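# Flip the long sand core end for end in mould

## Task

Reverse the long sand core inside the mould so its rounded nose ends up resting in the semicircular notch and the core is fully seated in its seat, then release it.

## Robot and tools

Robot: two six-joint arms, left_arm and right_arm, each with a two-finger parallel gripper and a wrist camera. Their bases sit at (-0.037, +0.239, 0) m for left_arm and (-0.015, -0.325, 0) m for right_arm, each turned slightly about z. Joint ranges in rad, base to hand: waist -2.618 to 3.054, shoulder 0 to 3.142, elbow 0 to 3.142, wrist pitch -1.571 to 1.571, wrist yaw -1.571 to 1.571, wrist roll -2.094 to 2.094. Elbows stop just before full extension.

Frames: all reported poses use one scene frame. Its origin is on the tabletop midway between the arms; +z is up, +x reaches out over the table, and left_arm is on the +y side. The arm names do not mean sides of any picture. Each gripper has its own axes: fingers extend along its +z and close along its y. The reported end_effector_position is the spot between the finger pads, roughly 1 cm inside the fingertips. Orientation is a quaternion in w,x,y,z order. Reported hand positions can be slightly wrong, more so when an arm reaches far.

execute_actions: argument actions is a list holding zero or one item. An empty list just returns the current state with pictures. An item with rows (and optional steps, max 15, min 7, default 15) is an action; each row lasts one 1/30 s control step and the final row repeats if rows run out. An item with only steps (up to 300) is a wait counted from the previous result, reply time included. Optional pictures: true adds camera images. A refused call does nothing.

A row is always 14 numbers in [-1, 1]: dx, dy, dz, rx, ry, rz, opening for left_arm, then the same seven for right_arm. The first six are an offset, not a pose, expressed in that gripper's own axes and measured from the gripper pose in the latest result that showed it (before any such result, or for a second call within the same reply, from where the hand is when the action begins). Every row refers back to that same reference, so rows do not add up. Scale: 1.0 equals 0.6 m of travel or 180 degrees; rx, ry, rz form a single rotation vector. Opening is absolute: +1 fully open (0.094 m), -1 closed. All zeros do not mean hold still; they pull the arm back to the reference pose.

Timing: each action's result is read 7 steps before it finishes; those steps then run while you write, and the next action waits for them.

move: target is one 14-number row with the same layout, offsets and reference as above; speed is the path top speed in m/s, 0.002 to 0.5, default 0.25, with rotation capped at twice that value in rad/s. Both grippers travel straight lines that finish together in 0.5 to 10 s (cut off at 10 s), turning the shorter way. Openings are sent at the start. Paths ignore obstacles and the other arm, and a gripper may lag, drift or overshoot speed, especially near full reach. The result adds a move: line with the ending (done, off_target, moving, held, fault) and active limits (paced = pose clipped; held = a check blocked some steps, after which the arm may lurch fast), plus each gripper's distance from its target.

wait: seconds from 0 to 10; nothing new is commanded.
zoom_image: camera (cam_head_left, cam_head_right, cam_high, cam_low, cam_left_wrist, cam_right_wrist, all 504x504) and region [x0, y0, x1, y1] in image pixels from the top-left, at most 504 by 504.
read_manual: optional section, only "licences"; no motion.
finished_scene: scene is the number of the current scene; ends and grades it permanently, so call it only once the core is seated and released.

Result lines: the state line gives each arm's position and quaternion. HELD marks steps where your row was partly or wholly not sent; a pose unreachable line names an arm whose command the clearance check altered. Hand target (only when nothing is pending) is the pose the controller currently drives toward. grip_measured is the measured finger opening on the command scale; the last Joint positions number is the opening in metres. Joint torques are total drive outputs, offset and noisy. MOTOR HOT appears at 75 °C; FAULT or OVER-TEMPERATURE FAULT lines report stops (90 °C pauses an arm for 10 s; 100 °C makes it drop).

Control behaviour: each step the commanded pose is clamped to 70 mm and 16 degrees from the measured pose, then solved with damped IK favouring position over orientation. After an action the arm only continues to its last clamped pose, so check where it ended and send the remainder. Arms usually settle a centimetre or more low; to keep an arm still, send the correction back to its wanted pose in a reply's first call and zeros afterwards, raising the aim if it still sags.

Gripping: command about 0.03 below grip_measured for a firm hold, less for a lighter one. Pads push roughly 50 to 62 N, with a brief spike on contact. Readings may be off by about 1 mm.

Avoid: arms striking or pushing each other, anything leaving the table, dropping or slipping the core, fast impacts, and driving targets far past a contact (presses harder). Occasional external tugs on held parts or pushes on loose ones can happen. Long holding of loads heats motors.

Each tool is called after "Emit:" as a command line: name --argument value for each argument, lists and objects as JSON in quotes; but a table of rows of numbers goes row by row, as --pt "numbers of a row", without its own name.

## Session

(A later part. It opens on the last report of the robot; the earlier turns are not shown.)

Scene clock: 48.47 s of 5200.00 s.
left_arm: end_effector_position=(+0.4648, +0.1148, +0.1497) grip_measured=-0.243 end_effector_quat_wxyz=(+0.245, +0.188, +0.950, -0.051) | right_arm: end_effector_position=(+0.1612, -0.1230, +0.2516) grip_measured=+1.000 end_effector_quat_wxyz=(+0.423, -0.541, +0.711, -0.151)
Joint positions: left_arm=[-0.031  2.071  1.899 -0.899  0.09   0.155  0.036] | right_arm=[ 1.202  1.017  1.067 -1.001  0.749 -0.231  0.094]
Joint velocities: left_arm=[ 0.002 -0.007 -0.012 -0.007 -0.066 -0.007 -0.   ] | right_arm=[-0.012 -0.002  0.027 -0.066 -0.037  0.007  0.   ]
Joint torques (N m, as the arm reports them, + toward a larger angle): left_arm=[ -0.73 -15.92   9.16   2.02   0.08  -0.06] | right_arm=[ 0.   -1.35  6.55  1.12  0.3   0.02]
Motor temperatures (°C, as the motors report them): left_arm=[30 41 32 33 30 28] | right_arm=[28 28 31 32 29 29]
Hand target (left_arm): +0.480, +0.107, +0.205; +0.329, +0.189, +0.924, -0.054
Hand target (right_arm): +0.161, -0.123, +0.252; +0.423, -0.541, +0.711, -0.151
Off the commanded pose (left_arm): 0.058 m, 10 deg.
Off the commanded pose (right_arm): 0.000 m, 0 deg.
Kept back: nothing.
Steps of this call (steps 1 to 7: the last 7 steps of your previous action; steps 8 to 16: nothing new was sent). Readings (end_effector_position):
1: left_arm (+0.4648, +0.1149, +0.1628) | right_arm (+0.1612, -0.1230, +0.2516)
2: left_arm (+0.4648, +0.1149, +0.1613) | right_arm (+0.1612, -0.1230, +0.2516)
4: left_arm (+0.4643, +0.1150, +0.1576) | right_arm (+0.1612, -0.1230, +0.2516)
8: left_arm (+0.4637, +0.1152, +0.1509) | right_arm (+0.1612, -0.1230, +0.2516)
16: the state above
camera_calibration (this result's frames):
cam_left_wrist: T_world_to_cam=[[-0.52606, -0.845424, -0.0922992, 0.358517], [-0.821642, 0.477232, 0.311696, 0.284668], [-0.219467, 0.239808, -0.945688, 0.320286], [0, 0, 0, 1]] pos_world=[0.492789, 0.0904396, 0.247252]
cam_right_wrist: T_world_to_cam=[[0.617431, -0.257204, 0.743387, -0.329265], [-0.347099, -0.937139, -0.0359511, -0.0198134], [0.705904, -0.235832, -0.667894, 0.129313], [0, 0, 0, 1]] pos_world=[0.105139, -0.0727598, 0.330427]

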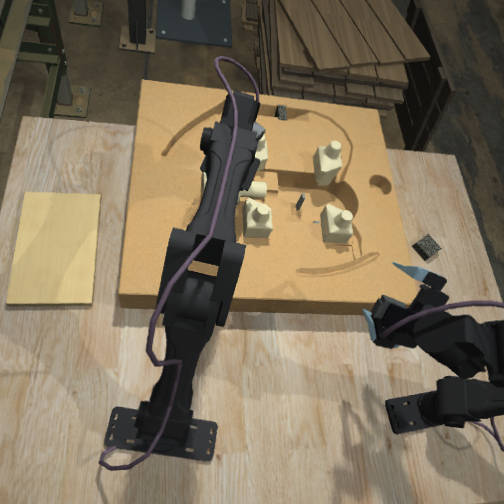

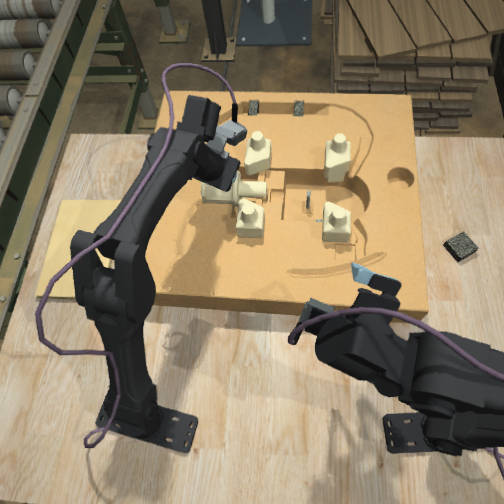

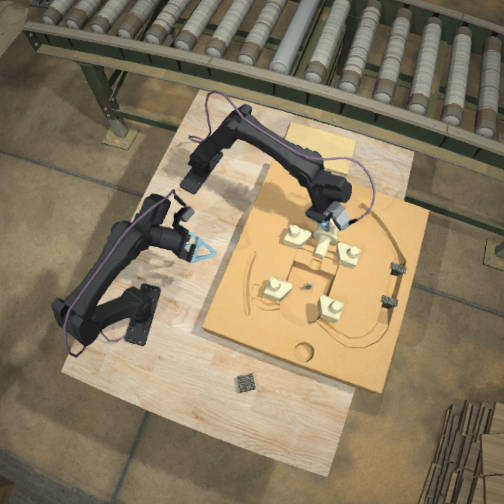

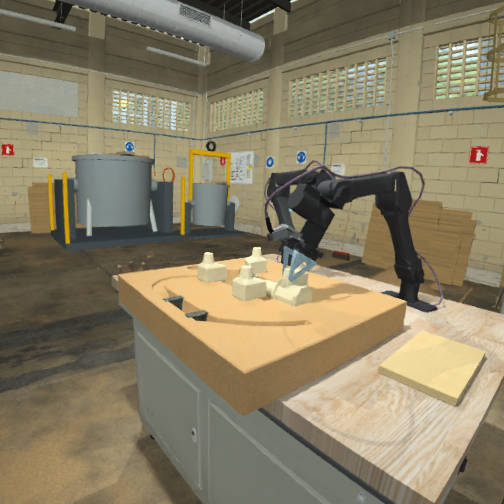

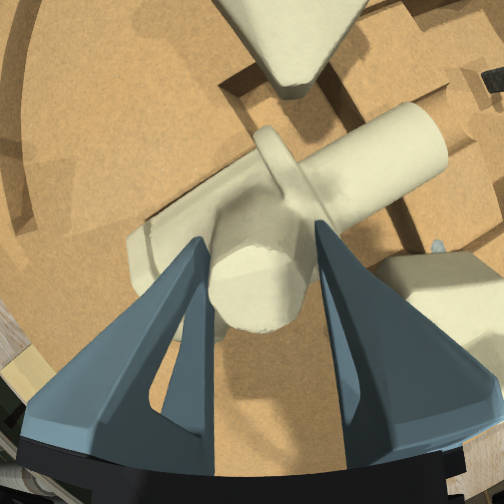

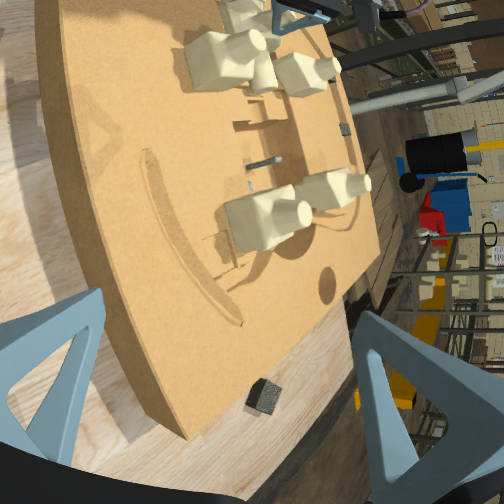

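Continue the same way.

Emit:
execute_actions --actions '[{"rows":[[-0.073,0.001,-0.059,-0.009,-0.058,0.004,-0.31,0,0,0,0,0,0,1],[-0.073,0.001,-0.057,-0.009,-0.058,0.004,-0.31,0,0,0,0,0,0,1],[-0.072,0.001,-0.055,-0.009,-0.058,0.004,-0.31,0,0,0,0,0,0,1],[-0.071,0.001,-0.053,-0.009,-0.058,0.004,-0.31,0,0,0,0,0,0,1],[-0.070,0.001,-0.051,-0.009,-0.058,0.004,-0.31,0,0,0,0,0,0,1],[-0.069,0.001,-0.049,-0.009,-0.058,0.004,-0.31,0,0,0,0,0,0,1],[-0.068,0.001,-0.047,-0.009,-0.058,0.004,-0.31,0,0,0,0,0,0,1],[-0.067,0.001,-0.045,-0.009,-0.058,0.004,-0.31,0,0,0,0,0,0,1],[-0.066,0.001,-0.043,-0.009,-0.058,0.004,-0.31,0,0,0,0,0,0,1],[-0.065,0.001,-0.041,-0.009,-0.058,0.004,-0.31,0,0,0,0,0,0,1],[-0.064,0.001,-0.039,-0.009,-0.058,0.004,-0.31,0,0,0,0,0,0,1],[-0.063,0.001,-0.037,-0.009,-0.058,0.004,-0.31,0,0,0,0,0,0,1],[-0.062,0.001,-0.035,-0.009,-0.058,0.004,-0.31,0,0,0,0,0,0,1],[-0.061,0.001,-0.033,-0.009,-0.058,0.004,-0.31,0,0,0,0,0,0,1],[-0.060,0.001,-0.031,-0.009,-0.058,0.004,-0.31,0,0,0,0,0,0,1]]}]'

Emit:
wait --seconds 0.3

Emit:
zoom_image --camera "cam_low" --region '[250, 240, 330, 320]'

Emit:
zoom_image --camera "cam_head_right" --region '[190, 150, 290, 230]'

Scene clock: 49.50 s of 5200.00 s.
left_arm: end_effector_position=(+0.4638, +0.1149, +0.1451) grip_measured=-0.243 end_effector_quat_wxyz=(+0.250, +0.188, +0.949, -0.051) | right_arm: end_effector_position=(+0.1612, -0.1230, +0.2516) grip_measured=+1.000 end_effector_quat_wxyz=(+0.423, -0.541, +0.711, -0.151)
Joint positions: left_arm=[-0.031  2.057  1.855 -0.861  0.089  0.154  0.036] | right_arm=[ 1.202  1.017  1.067 -1.001  0.749 -0.231  0.094]
Joint velocities: left_arm=[-0.012 -0.032 -0.168  0.154  0.066  0.022 -0.   ] | right_arm=[ 0.002 -0.017 -0.002 -0.037 -0.022 -0.007  0.   ]
Joint torques (N m, as the arm reports them, + toward a larger angle): left_arm=[ -0.79 -15.29   8.83   2.01   0.07  -0.05] | right_arm=[ 0.01 -1.36  6.53  1.12  0.31  0.02]
Motor temperatures (°C, as the motors report them): left_arm=[30 42 32 33 30 28] | right_arm=[28 28 31 32 29 29]
Steps of this call (steps 1 to 23: nothing new was sent; steps 24 to 31: the first 8 steps of this action). Readings (end_effector_position):
24: left_arm (+0.4651, +0.1145, +0.1498) | right_arm (+0.1612, -0.1230, +0.2516)
25: left_arm (+0.4649, +0.1146, +0.1496) | right_arm (+0.1612, -0.1230, +0.2516)
27: left_arm (+0.4640, +0.1148, +0.1487) | right_arm (+0.1612, -0.1230, +0.2516)
31: the state above

Scene clock: 50.03 s of 5200.00 s.
left_arm: end_effector_position=(+0.4632, +0.1143, +0.1420) grip_measured=-0.243 end_effector_quat_wxyz=(+0.256, +0.190, +0.946, -0.051) | right_arm: end_effector_position=(+0.1612, -0.1230, +0.2516) grip_measured=+1.000 end_effector_quat_wxyz=(+0.423, -0.541, +0.711, -0.151)
Joint positions: left_arm=[-0.033  2.042  1.814 -0.821  0.09   0.157  0.036] | right_arm=[ 1.202  1.017  1.067 -1.001  0.749 -0.231  0.094]
Joint velocities: left_arm=[ 0.002 -0.007  0.007  0.007 -0.037  0.037  0.   ] | right_arm=[ 0.002 -0.002 -0.007 -0.081 -0.007 -0.022  0.   ]
Joint torques (N m, as the arm reports them, + toward a larger angle): left_arm=[ -0.64 -14.24   8.29   2.15   0.05  -0.1 ] | right_arm=[ 0.01 -1.35  6.54  1.12  0.31  0.02]
Motor temperatures (°C, as the motors report them): left_arm=[30 42 32 33 30 28] | right_arm=[28 28 31 32 29 29]
Hand target (left_arm): +0.482, +0.107, +0.185; +0.331, +0.187, +0.923, -0.054
Hand target (right_arm): +0.161, -0.123, +0.252; +0.423, -0.541, +0.711, -0.151
Off the commanded pose (left_arm): 0.048 m, 9 deg.
Off the commanded pose (right_arm): 0.000 m, 0 deg.
Kept back: nothing.
Steps of this call (steps 1 to 7: the last 7 steps of your previous action; steps 8 to 16: nothing new was sent). Readings (end_effector_position):
1: left_arm (+0.4635, +0.1149, +0.1442) | right_arm (+0.1612, -0.1230, +0.2516)
2: left_arm (+0.4636, +0.1147, +0.1435) | right_arm (+0.1612, -0.1230, +0.2516)
4: left_arm (+0.4635, +0.1145, +0.1432) | right_arm (+0.1612, -0.1230, +0.2516)
8: left_arm (+0.4632, +0.1143, +0.1421) | right_arm (+0.1612, -0.1230, +0.2516)
16: the state above
camera_calibration (this result's frames):
cam_left_wrist: T_world_to_cam=[[-0.52632, -0.844319, -0.100564, 0.357753], [-0.826995, 0.480818, 0.291365, 0.290942], [-0.197652, 0.236517, -0.951312, 0.303844], [0, 0, 0, 1]] pos_world=[0.488956, 0.090303, 0.240257]
cam_right_wrist: T_world_to_cam=[[0.617431, -0.257204, 0.743387, -0.329265], [-0.347099, -0.937139, -0.0359511, -0.0198134], [0.705904, -0.235832, -0.667894, 0.129313], [0, 0, 0, 1]] pos_world=[0.105139, -0.0727598, 0.330427]

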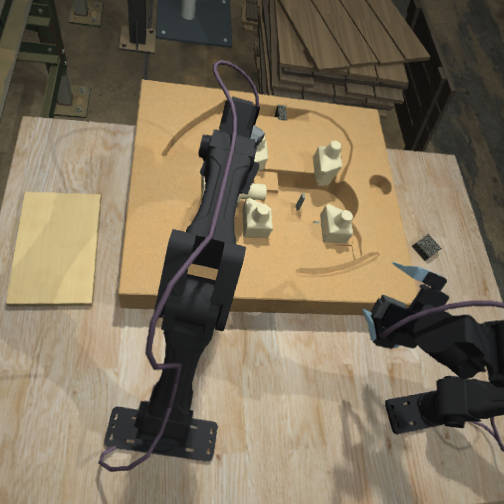

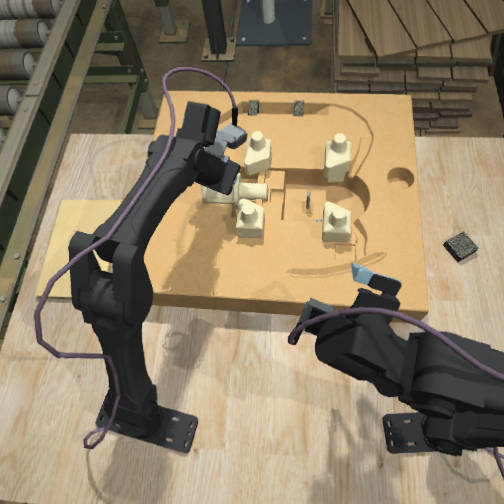

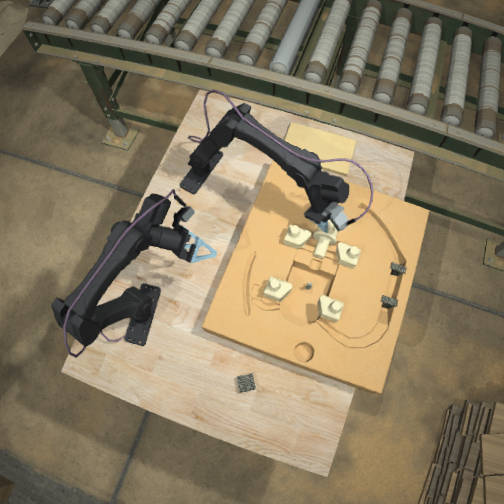

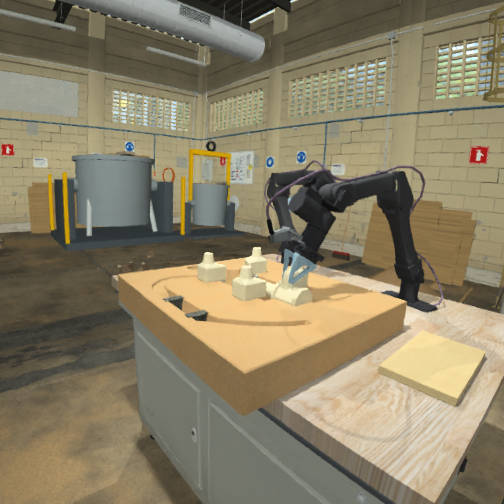

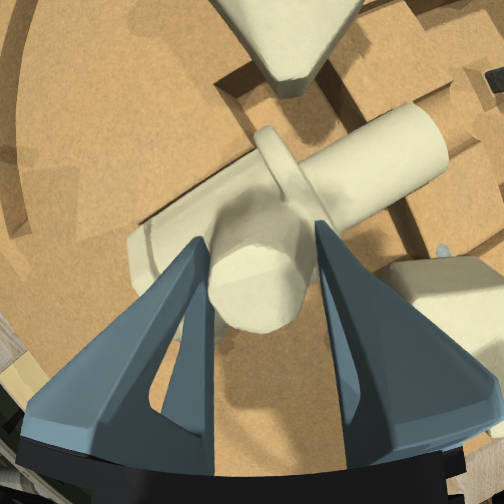

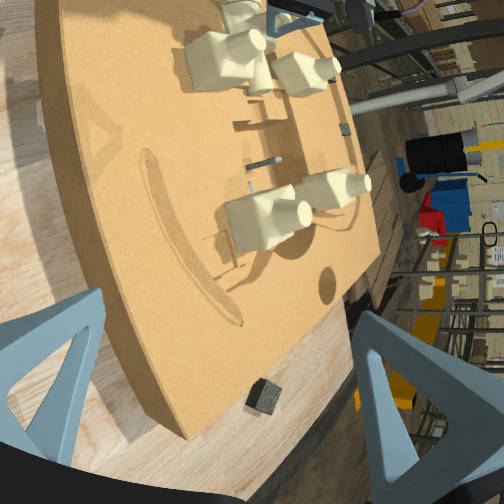

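Region (250, 240, 330, 320) of cam_low's 504x504 image, scaled by 6.300, with more detail than that image has.

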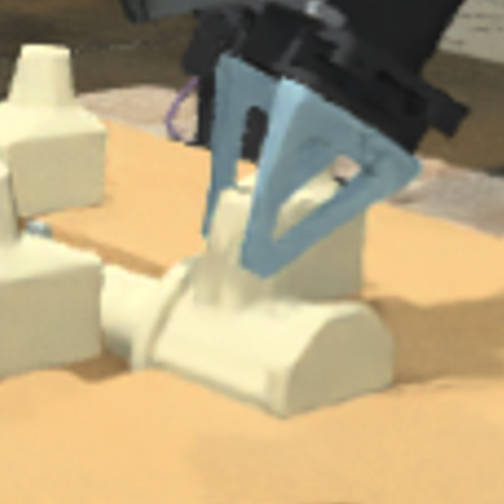

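Region (190, 150, 290, 230) of cam_head_right's 504x504 image, scaled by 5.040, with more detail than that image has; it fills the top 403 rows of this view, and the rest is white.

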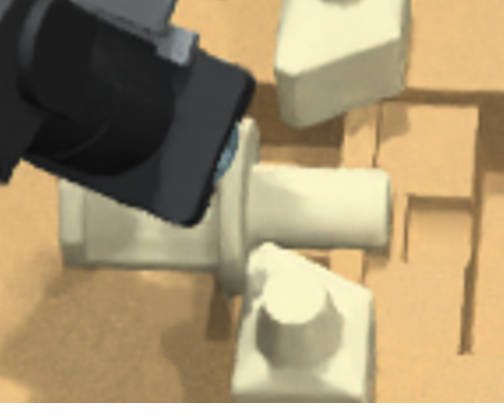

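Emit:
execute_actions --actions '[{"rows":[[-0.062,0,-0.041,-0.007,-0.046,0.003,-0.31,0,0,0,0,0,0,1],[-0.057,-0.001,-0.037,-0.006,-0.042,0.004,-0.31,0,0,0,0,0,0,1],[-0.052,-0.002,-0.033,-0.005,-0.038,0.005,-0.31,0,0,0,0,0,0,1],[-0.047,-0.003,-0.029,-0.004,-0.034,0.006,-0.31,0,0,0,0,0,0,1],[-0.042,-0.004,-0.025,-0.003,-0.03,0.007,-0.31,0,0,0,0,0,0,1],[-0.037,-0.005,-0.021,-0.002,-0.026,0.008,-0.31,0,0,0,0,0,0,1],[-0.032,-0.006,-0.017,-0.001,-0.022,0.008,-0.31,0,0,0,0,0,0,1],[-0.027,-0.006,-0.013,0,-0.018,0.008,-0.31,0,0,0,0,0,0,1],[-0.022,-0.006,-0.009,0.001,-0.014,0.008,-0.31,0,0,0,0,0,0,1],[-0.017,-0.006,-0.005,0.002,-0.011,0.008,-0.31,0,0,0,0,0,0,1],[-0.012,-0.006,-0.001,0.003,-0.008,0.008,-0.31,0,0,0,0,0,0,1],[-0.008,-0.006,0.002,0.003,-0.005,0.008,-0.31,0,0,0,0,0,0,1],[-0.004,-0.006,0.005,0.003,-0.002,0.008,-0.31,0,0,0,0,0,0,1],[0,-0.006,0.008,0.003,0,0.008,-0.31,0,0,0,0,0,0,1]]}]'

Emit:
wait --seconds 0.3

Emit:
zoom_image --camera "cam_low" --region '[250, 240, 330, 320]'

Emit:
zoom_image --camera "cam_head_right" --region '[190, 150, 290, 230]'

Scene clock: 50.93 s of 5200.00 s.
left_arm: end_effector_position=(+0.4621, +0.1146, +0.1408) grip_measured=-0.243 end_effector_quat_wxyz=(+0.253, +0.193, +0.947, -0.050) | right_arm: end_effector_position=(+0.1612, -0.1230, +0.2516) grip_measured=+1.000 end_effector_quat_wxyz=(+0.423, -0.541, +0.711, -0.151)
Joint positions: left_arm=[-0.033  2.043  1.814 -0.827  0.09   0.163  0.036] | right_arm=[ 1.202  1.017  1.067 -1.001  0.749 -0.231  0.094]
Joint velocities: left_arm=[-0.007 -0.007  0.007 -0.022 -0.066 -0.081  0.001] | right_arm=[-0.012  0.007 -0.002 -0.066  0.007  0.007  0.   ]
Joint torques (N m, as the arm reports them, + toward a larger angle): left_arm=[ -0.91 -11.7    8.51   1.63   0.12  -0.02] | right_arm=[ 0.01 -1.36  6.53  1.12  0.31  0.02]
Motor temperatures (°C, as the motors report them): left_arm=[30 42 32 33 30 28] | right_arm=[28 28 31 32 29 29]
Steps of this call (steps 1 to 19: nothing new was sent; steps 20 to 27: the first 8 steps of this action). Readings (end_effector_position):
20: left_arm (+0.4632, +0.1143, +0.1420) | right_arm (+0.1612, -0.1230, +0.2516)
21: left_arm (+0.4632, +0.1143, +0.1420) | right_arm (+0.1612, -0.1230, +0.2516)
23: left_arm (+0.4631, +0.1144, +0.1419) | right_arm (+0.1612, -0.1230, +0.2516)
27: the state above

Scene clock: 51.47 s of 5200.00 s.
left_arm: end_effector_position=(+0.4619, +0.1145, +0.1397) grip_measured=-0.243 end_effector_quat_wxyz=(+0.252, +0.195, +0.947, -0.050) | right_arm: end_effector_position=(+0.1612, -0.1230, +0.2516) grip_measured=+1.000 end_effector_quat_wxyz=(+0.423, -0.541, +0.711, -0.151)
Joint positions: left_arm=[-0.033  2.045  1.814 -0.827  0.091  0.167  0.036] | right_arm=[ 1.202  1.017  1.067 -1.001  0.749 -0.231  0.094]
Joint velocities: left_arm=[ 0.002 -0.012 -0.012  0.007 -0.037  0.022 -0.   ] | right_arm=[-0.007 -0.007 -0.007  0.007 -0.022 -0.022  0.   ]
Joint torques (N m, as the arm reports them, + toward a larger angle): left_arm=[ -0.52 -10.2    7.06   1.39   0.13   0.05] | right_arm=[ 0.02 -1.35  6.53  1.12  0.31  0.01]
Motor temperatures (°C, as the motors report them): left_arm=[30 42 32 33 30 28] | right_arm=[28 28 31 32 29 29]
Hand target (left_arm): +0.464, +0.110, +0.138; +0.256, +0.203, +0.944, -0.052
Hand target (right_arm): +0.161, -0.123, +0.252; +0.423, -0.541, +0.711, -0.151
Off the commanded pose (left_arm): 0.005 m, 1 deg.
Off the commanded pose (right_arm): 0.000 m, 0 deg.
Kept back: nothing.
Steps of this call (steps 1 to 7: the last 7 steps of your previous action; steps 8 to 16: nothing new was sent). Readings (end_effector_position):
1: left_arm (+0.4620, +0.1146, +0.1403) | right_arm (+0.1612, -0.1230, +0.2516)
2: left_arm (+0.4619, +0.1146, +0.1403) | right_arm (+0.1612, -0.1230, +0.2516)
4: left_arm (+0.4619, +0.1146, +0.1399) | right_arm (+0.1612, -0.1230, +0.2516)
8: left_arm (+0.4619, +0.1145, +0.1397) | right_arm (+0.1612, -0.1230, +0.2516)
16: the state above
camera_calibration (this result's frames):
cam_left_wrist: T_world_to_cam=[[-0.534898, -0.838765, -0.101771, 0.360444], [-0.820289, 0.486656, 0.300488, 0.285391], [-0.202511, 0.244212, -0.94834, 0.302311], [0, 0, 0, 1]] pos_world=[0.488126, 0.0896127, 0.23762]
cam_right_wrist: T_world_to_cam=[[0.617431, -0.257204, 0.743387, -0.329265], [-0.347099, -0.937139, -0.0359511, -0.0198134], [0.705904, -0.235832, -0.667894, 0.129313], [0, 0, 0, 1]] pos_world=[0.105139, -0.0727598, 0.330427]

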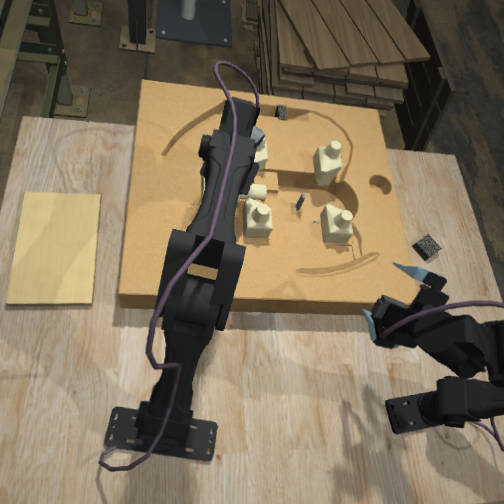

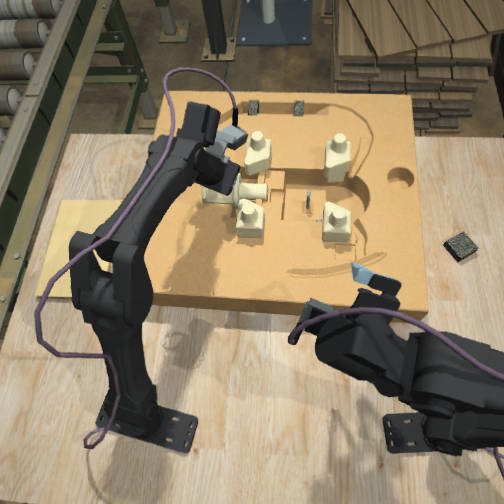

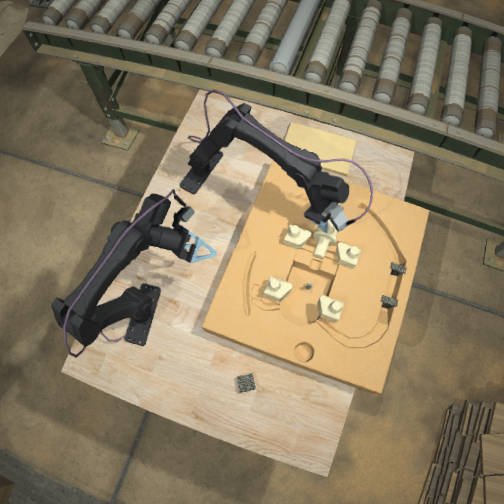

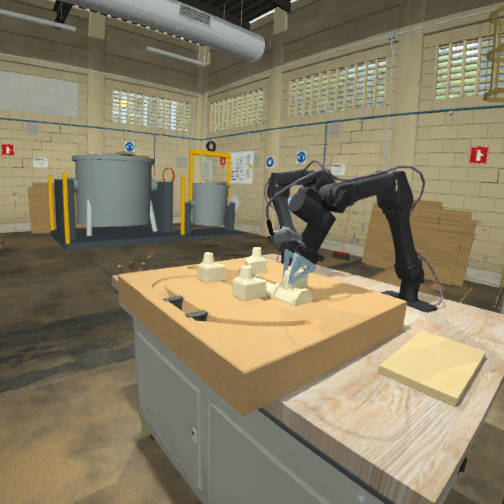

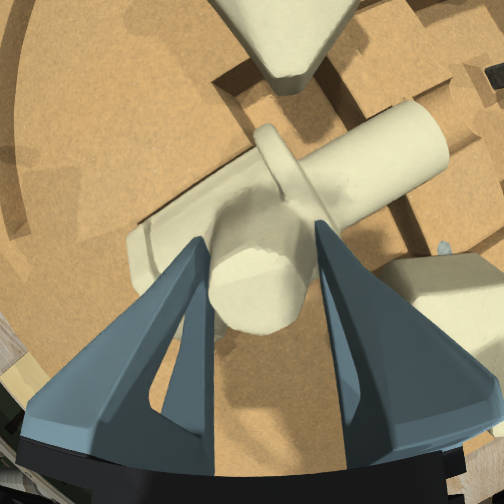

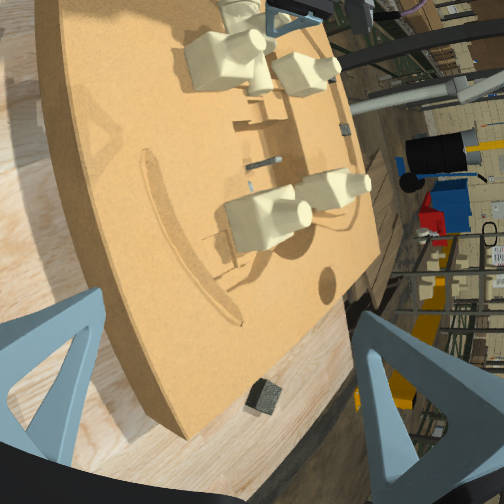

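Region (250, 240, 330, 320) of cam_low's 504x504 image, scaled by 6.300, with more detail than that image has.

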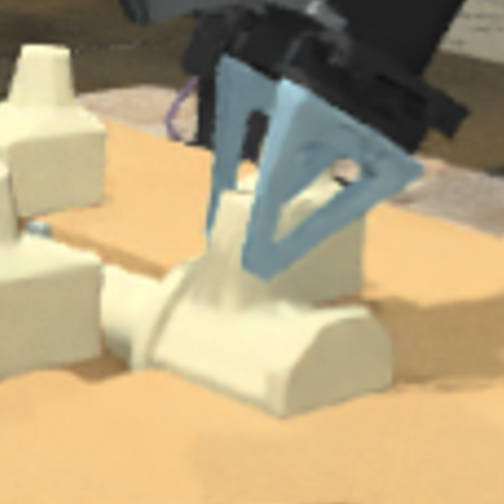

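Region (190, 150, 290, 230) of cam_head_right's 504x504 image, scaled by 5.040, with more detail than that image has; it fills the top 403 rows of this view, and the rest is white.

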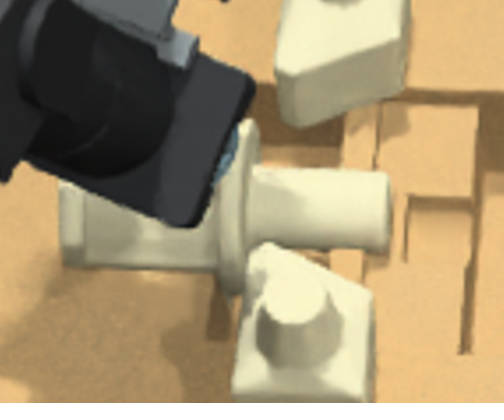

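Release, back off, inspect.

Emit:
execute_actions --actions '[{"rows":[[0,0,0,0,0,0,-0.25,0,0,0,0,0,0,1],[0,0,0,0,0,0,-0.22,0,0,0,0,0,0,1],[0,0,0,0,0,0,-0.18,0,0,0,0,0,0,1],[0,0,0,0,0,0,-0.12,0,0,0,0,0,0,1],[0,0,0,0,0,0,-0.08,0,0,0,0,0,0,1]],"steps":8}]'

Emit:
move --target '[-0.04,0.01,-0.13,0,-0.02,0,-0.08, 0,0,0,0,0,0,1]' --speed 0.15

Emit:
zoom_image --camera "cam_low" --region '[240, 240, 330, 320]'

Emit:
zoom_image --camera "cam_head_right" --region '[190, 150, 290, 230]'

Emit:
zoom_image --camera "cam_high" --region '[285, 205, 365, 285]'

Emit:
zoom_image --camera "cam_right_wrist" --region '[190, 0, 330, 140]'

Scene clock: 52.00 s of 5200.00 s.
left_arm: end_effector_position=(+0.4618, +0.1145, +0.1397) grip_measured=-0.240 end_effector_quat_wxyz=(+0.252, +0.195, +0.947, -0.050) | right_arm: end_effector_position=(+0.1612, -0.1230, +0.2516) grip_measured=+1.000 end_effector_quat_wxyz=(+0.423, -0.541, +0.711, -0.151)
Joint positions: left_arm=[-0.033  2.045  1.814 -0.828  0.091  0.167  0.036] | right_arm=[ 1.202  1.017  1.067 -1.001  0.749 -0.231  0.094]
Joint velocities: left_arm=[-0.002 -0.002 -0.017 -0.037 -0.051  0.022  0.003] | right_arm=[-0.007  0.002 -0.002  0.007  0.022  0.007  0.   ]
Joint torques (N m, as the arm reports them, + toward a larger angle): left_arm=[  0.01 -10.57   7.4    1.23   0.06  -0.02] | right_arm=[ 0.   -1.35  6.54  1.12  0.31  0.02]
Motor temperatures (°C, as the motors report them): left_arm=[30 42 32 33 30 28] | right_arm=[28 28 31 32 29 29]
Steps of this call (steps 1 to 15: nothing new was sent; step 16: the first step of this action). Readings (end_effector_position):
16: the state above

Scene clock: 53.57 s of 5200.00 s.
left_arm: end_effector_position=(+0.4462, +0.1252, +0.2058) grip_measured=-0.083 end_effector_quat_wxyz=(+0.269, +0.192, +0.943, -0.051) | right_arm: end_effector_position=(+0.1612, -0.1230, +0.2516) grip_measured=+1.000 end_effector_quat_wxyz=(+0.423, -0.541, +0.711, -0.151)
Joint positions: left_arm=[-0.015  1.966  1.946 -1.005  0.099  0.175  0.043] | right_arm=[ 1.202  1.017  1.067 -1.001  0.749 -0.231  0.094]
Joint velocities: left_arm=[ 0.007  0.007 -0.007 -0.051  0.037 -0.022 -0.001] | right_arm=[ 0.007  0.002  0.007 -0.007 -0.037 -0.022  0.   ]
Joint torques (N m, as the arm reports them, + toward a larger angle): left_arm=[  0.64 -10.69   9.64   1.22   0.25   0.03] | right_arm=[ 0.01 -1.35  6.54  1.12  0.31  0.02]
Motor temperatures (°C, as the motors report them): left_arm=[30 42 32 33 30 28] | right_arm=[28 28 32 32 29 29]
Hand target (left_arm): +0.447, +0.125, +0.220; +0.283, +0.193, +0.938, -0.056
Hand target (right_arm): +0.161, -0.123, +0.252; +0.423, -0.541, +0.711, -0.151
Off your previous action's commanded pose (left_arm): 0.000 m, 0 deg at its last step (step 7 of this call).
Off your previous action's commanded pose (right_arm): 0.000 m, 0 deg at its last step (step 7 of this call).
Off the commanded pose (left_arm): 0.014 m, 2 deg.
Off the commanded pose (right_arm): 0.000 m, 0 deg.
Kept back: nothing.
move: off_target (left_arm)
camera_calibration (this result's frames):
cam_left_wrist: T_world_to_cam=[[-0.526324, -0.84295, -0.111437, 0.366446], [-0.832768, 0.484571, 0.267745, 0.260045], [-0.171697, 0.233722, -0.957024, 0.348544], [0, 0, 0, 1]] pos_world=[0.469271, 0.101423, 0.304775]
cam_right_wrist: T_world_to_cam=[[0.617431, -0.257204, 0.743387, -0.329265], [-0.347099, -0.937139, -0.0359511, -0.0198134], [0.705904, -0.235832, -0.667894, 0.129313], [0, 0, 0, 1]] pos_world=[0.105139, -0.0727598, 0.330427]

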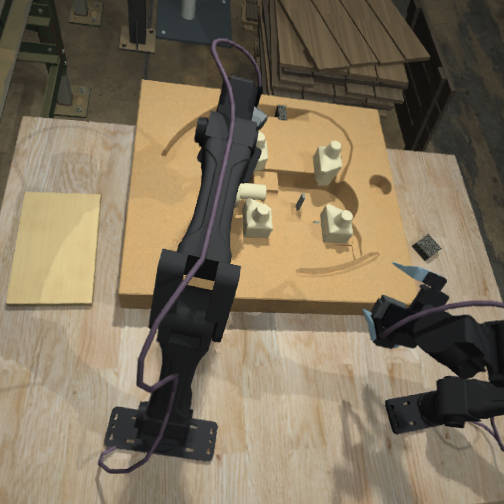

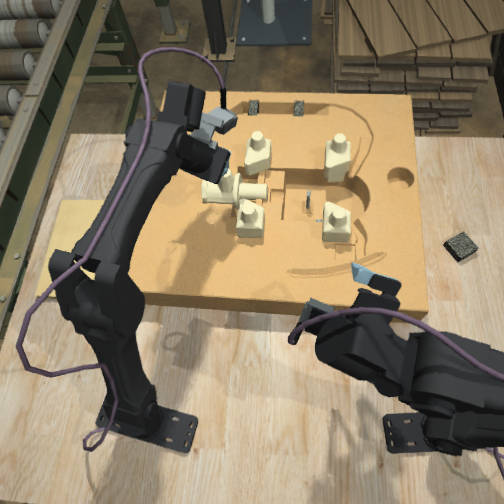

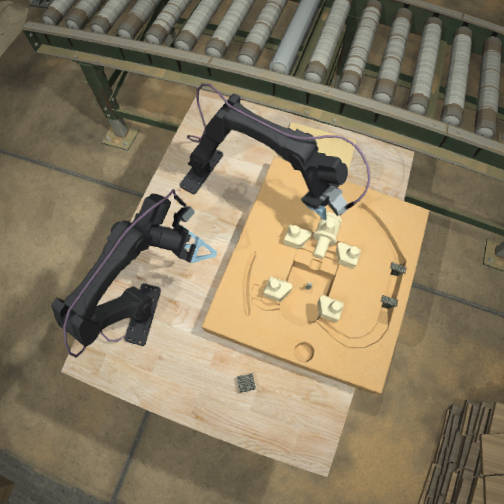

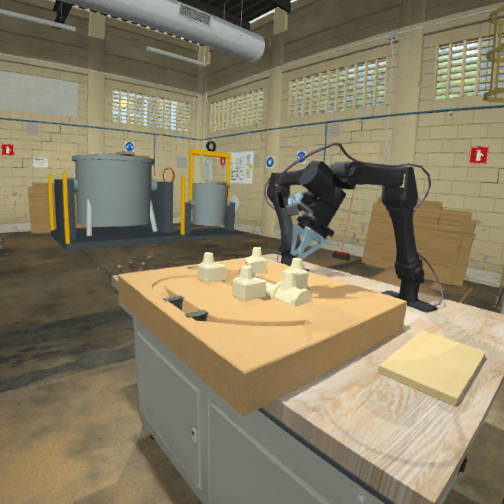

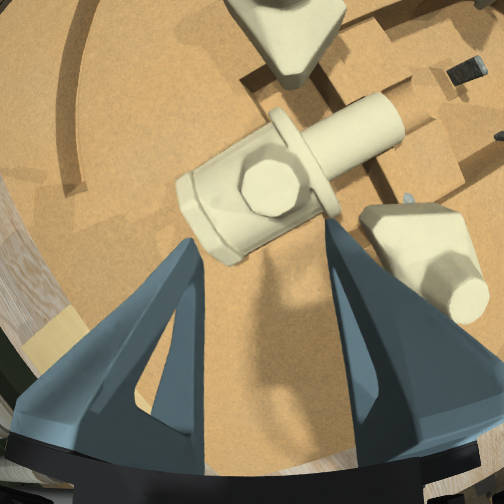

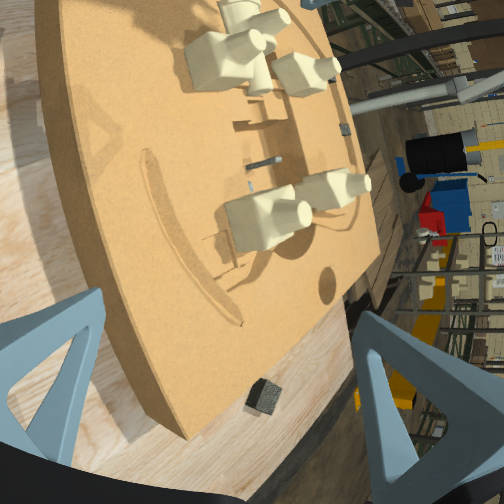

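Region (240, 240, 330, 320) of cam_low's 504x504 image, scaled by 5.600, with more detail than that image has.

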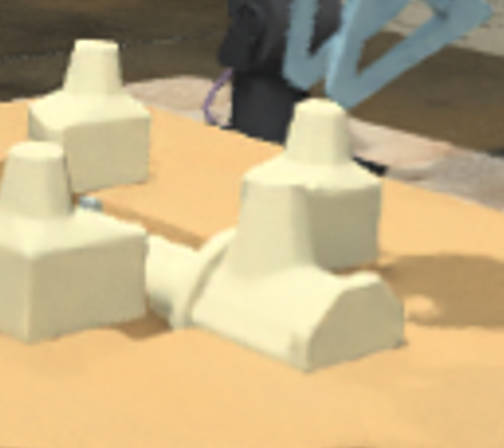

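Region (190, 150, 290, 230) of cam_head_right's 504x504 image, scaled by 5.040, with more detail than that image has; it fills the top 403 rows of this view, and the rest is white.

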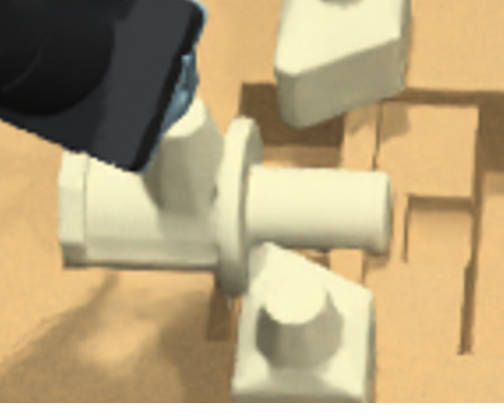

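Region (285, 205, 365, 285) of cam_high's 504x504 image, scaled by 6.300, with more detail than that image has.

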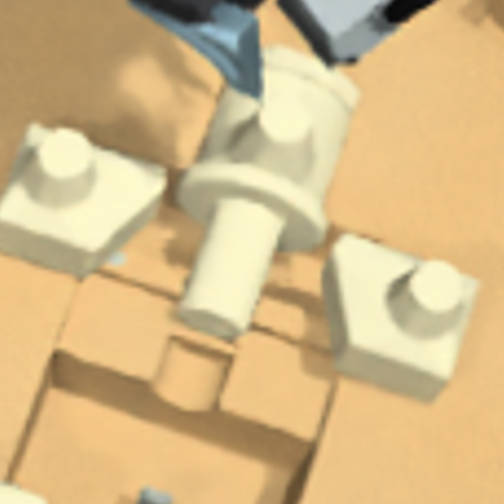

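Region (190, 0, 330, 140) of cam_right_wrist's 504x504 image, scaled by 3.600, with more detail than that image has.

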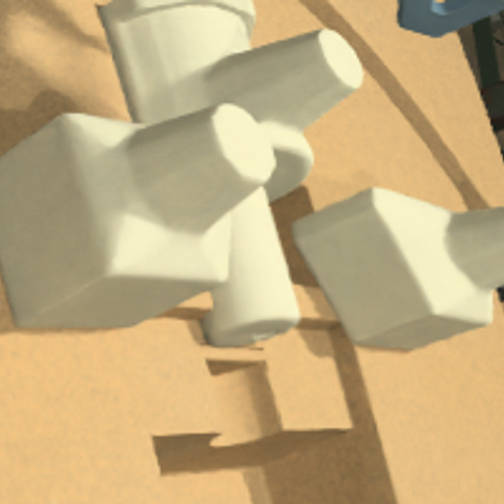

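Emit:
zoom_image --camera "cam_low" --region '[260, 268, 316, 312]'

Emit:
zoom_image --camera "cam_left_wrist" --region '[170, 50, 450, 280]'

Region (260, 268, 316, 312) of cam_low's 504x504 image, scaled by 9.000, with more detail than that image has; it fills the top 396 rows of this view, and the rest is white.

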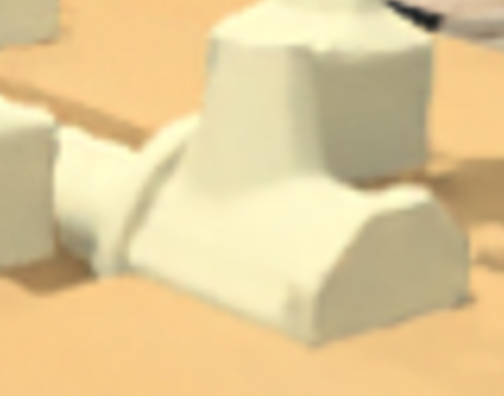

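Region (170, 50, 450, 280) of cam_left_wrist's 504x504 image, scaled by 1.800, with more detail than that image has; it fills the top 414 rows of this view, and the rest is white.

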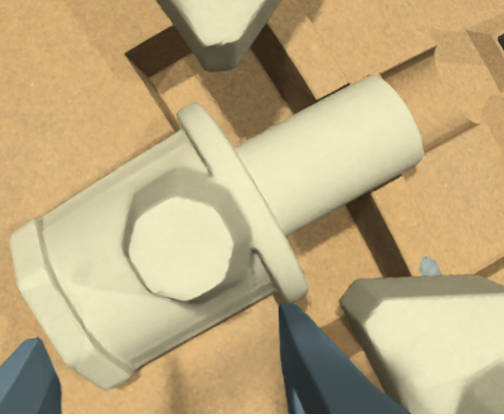

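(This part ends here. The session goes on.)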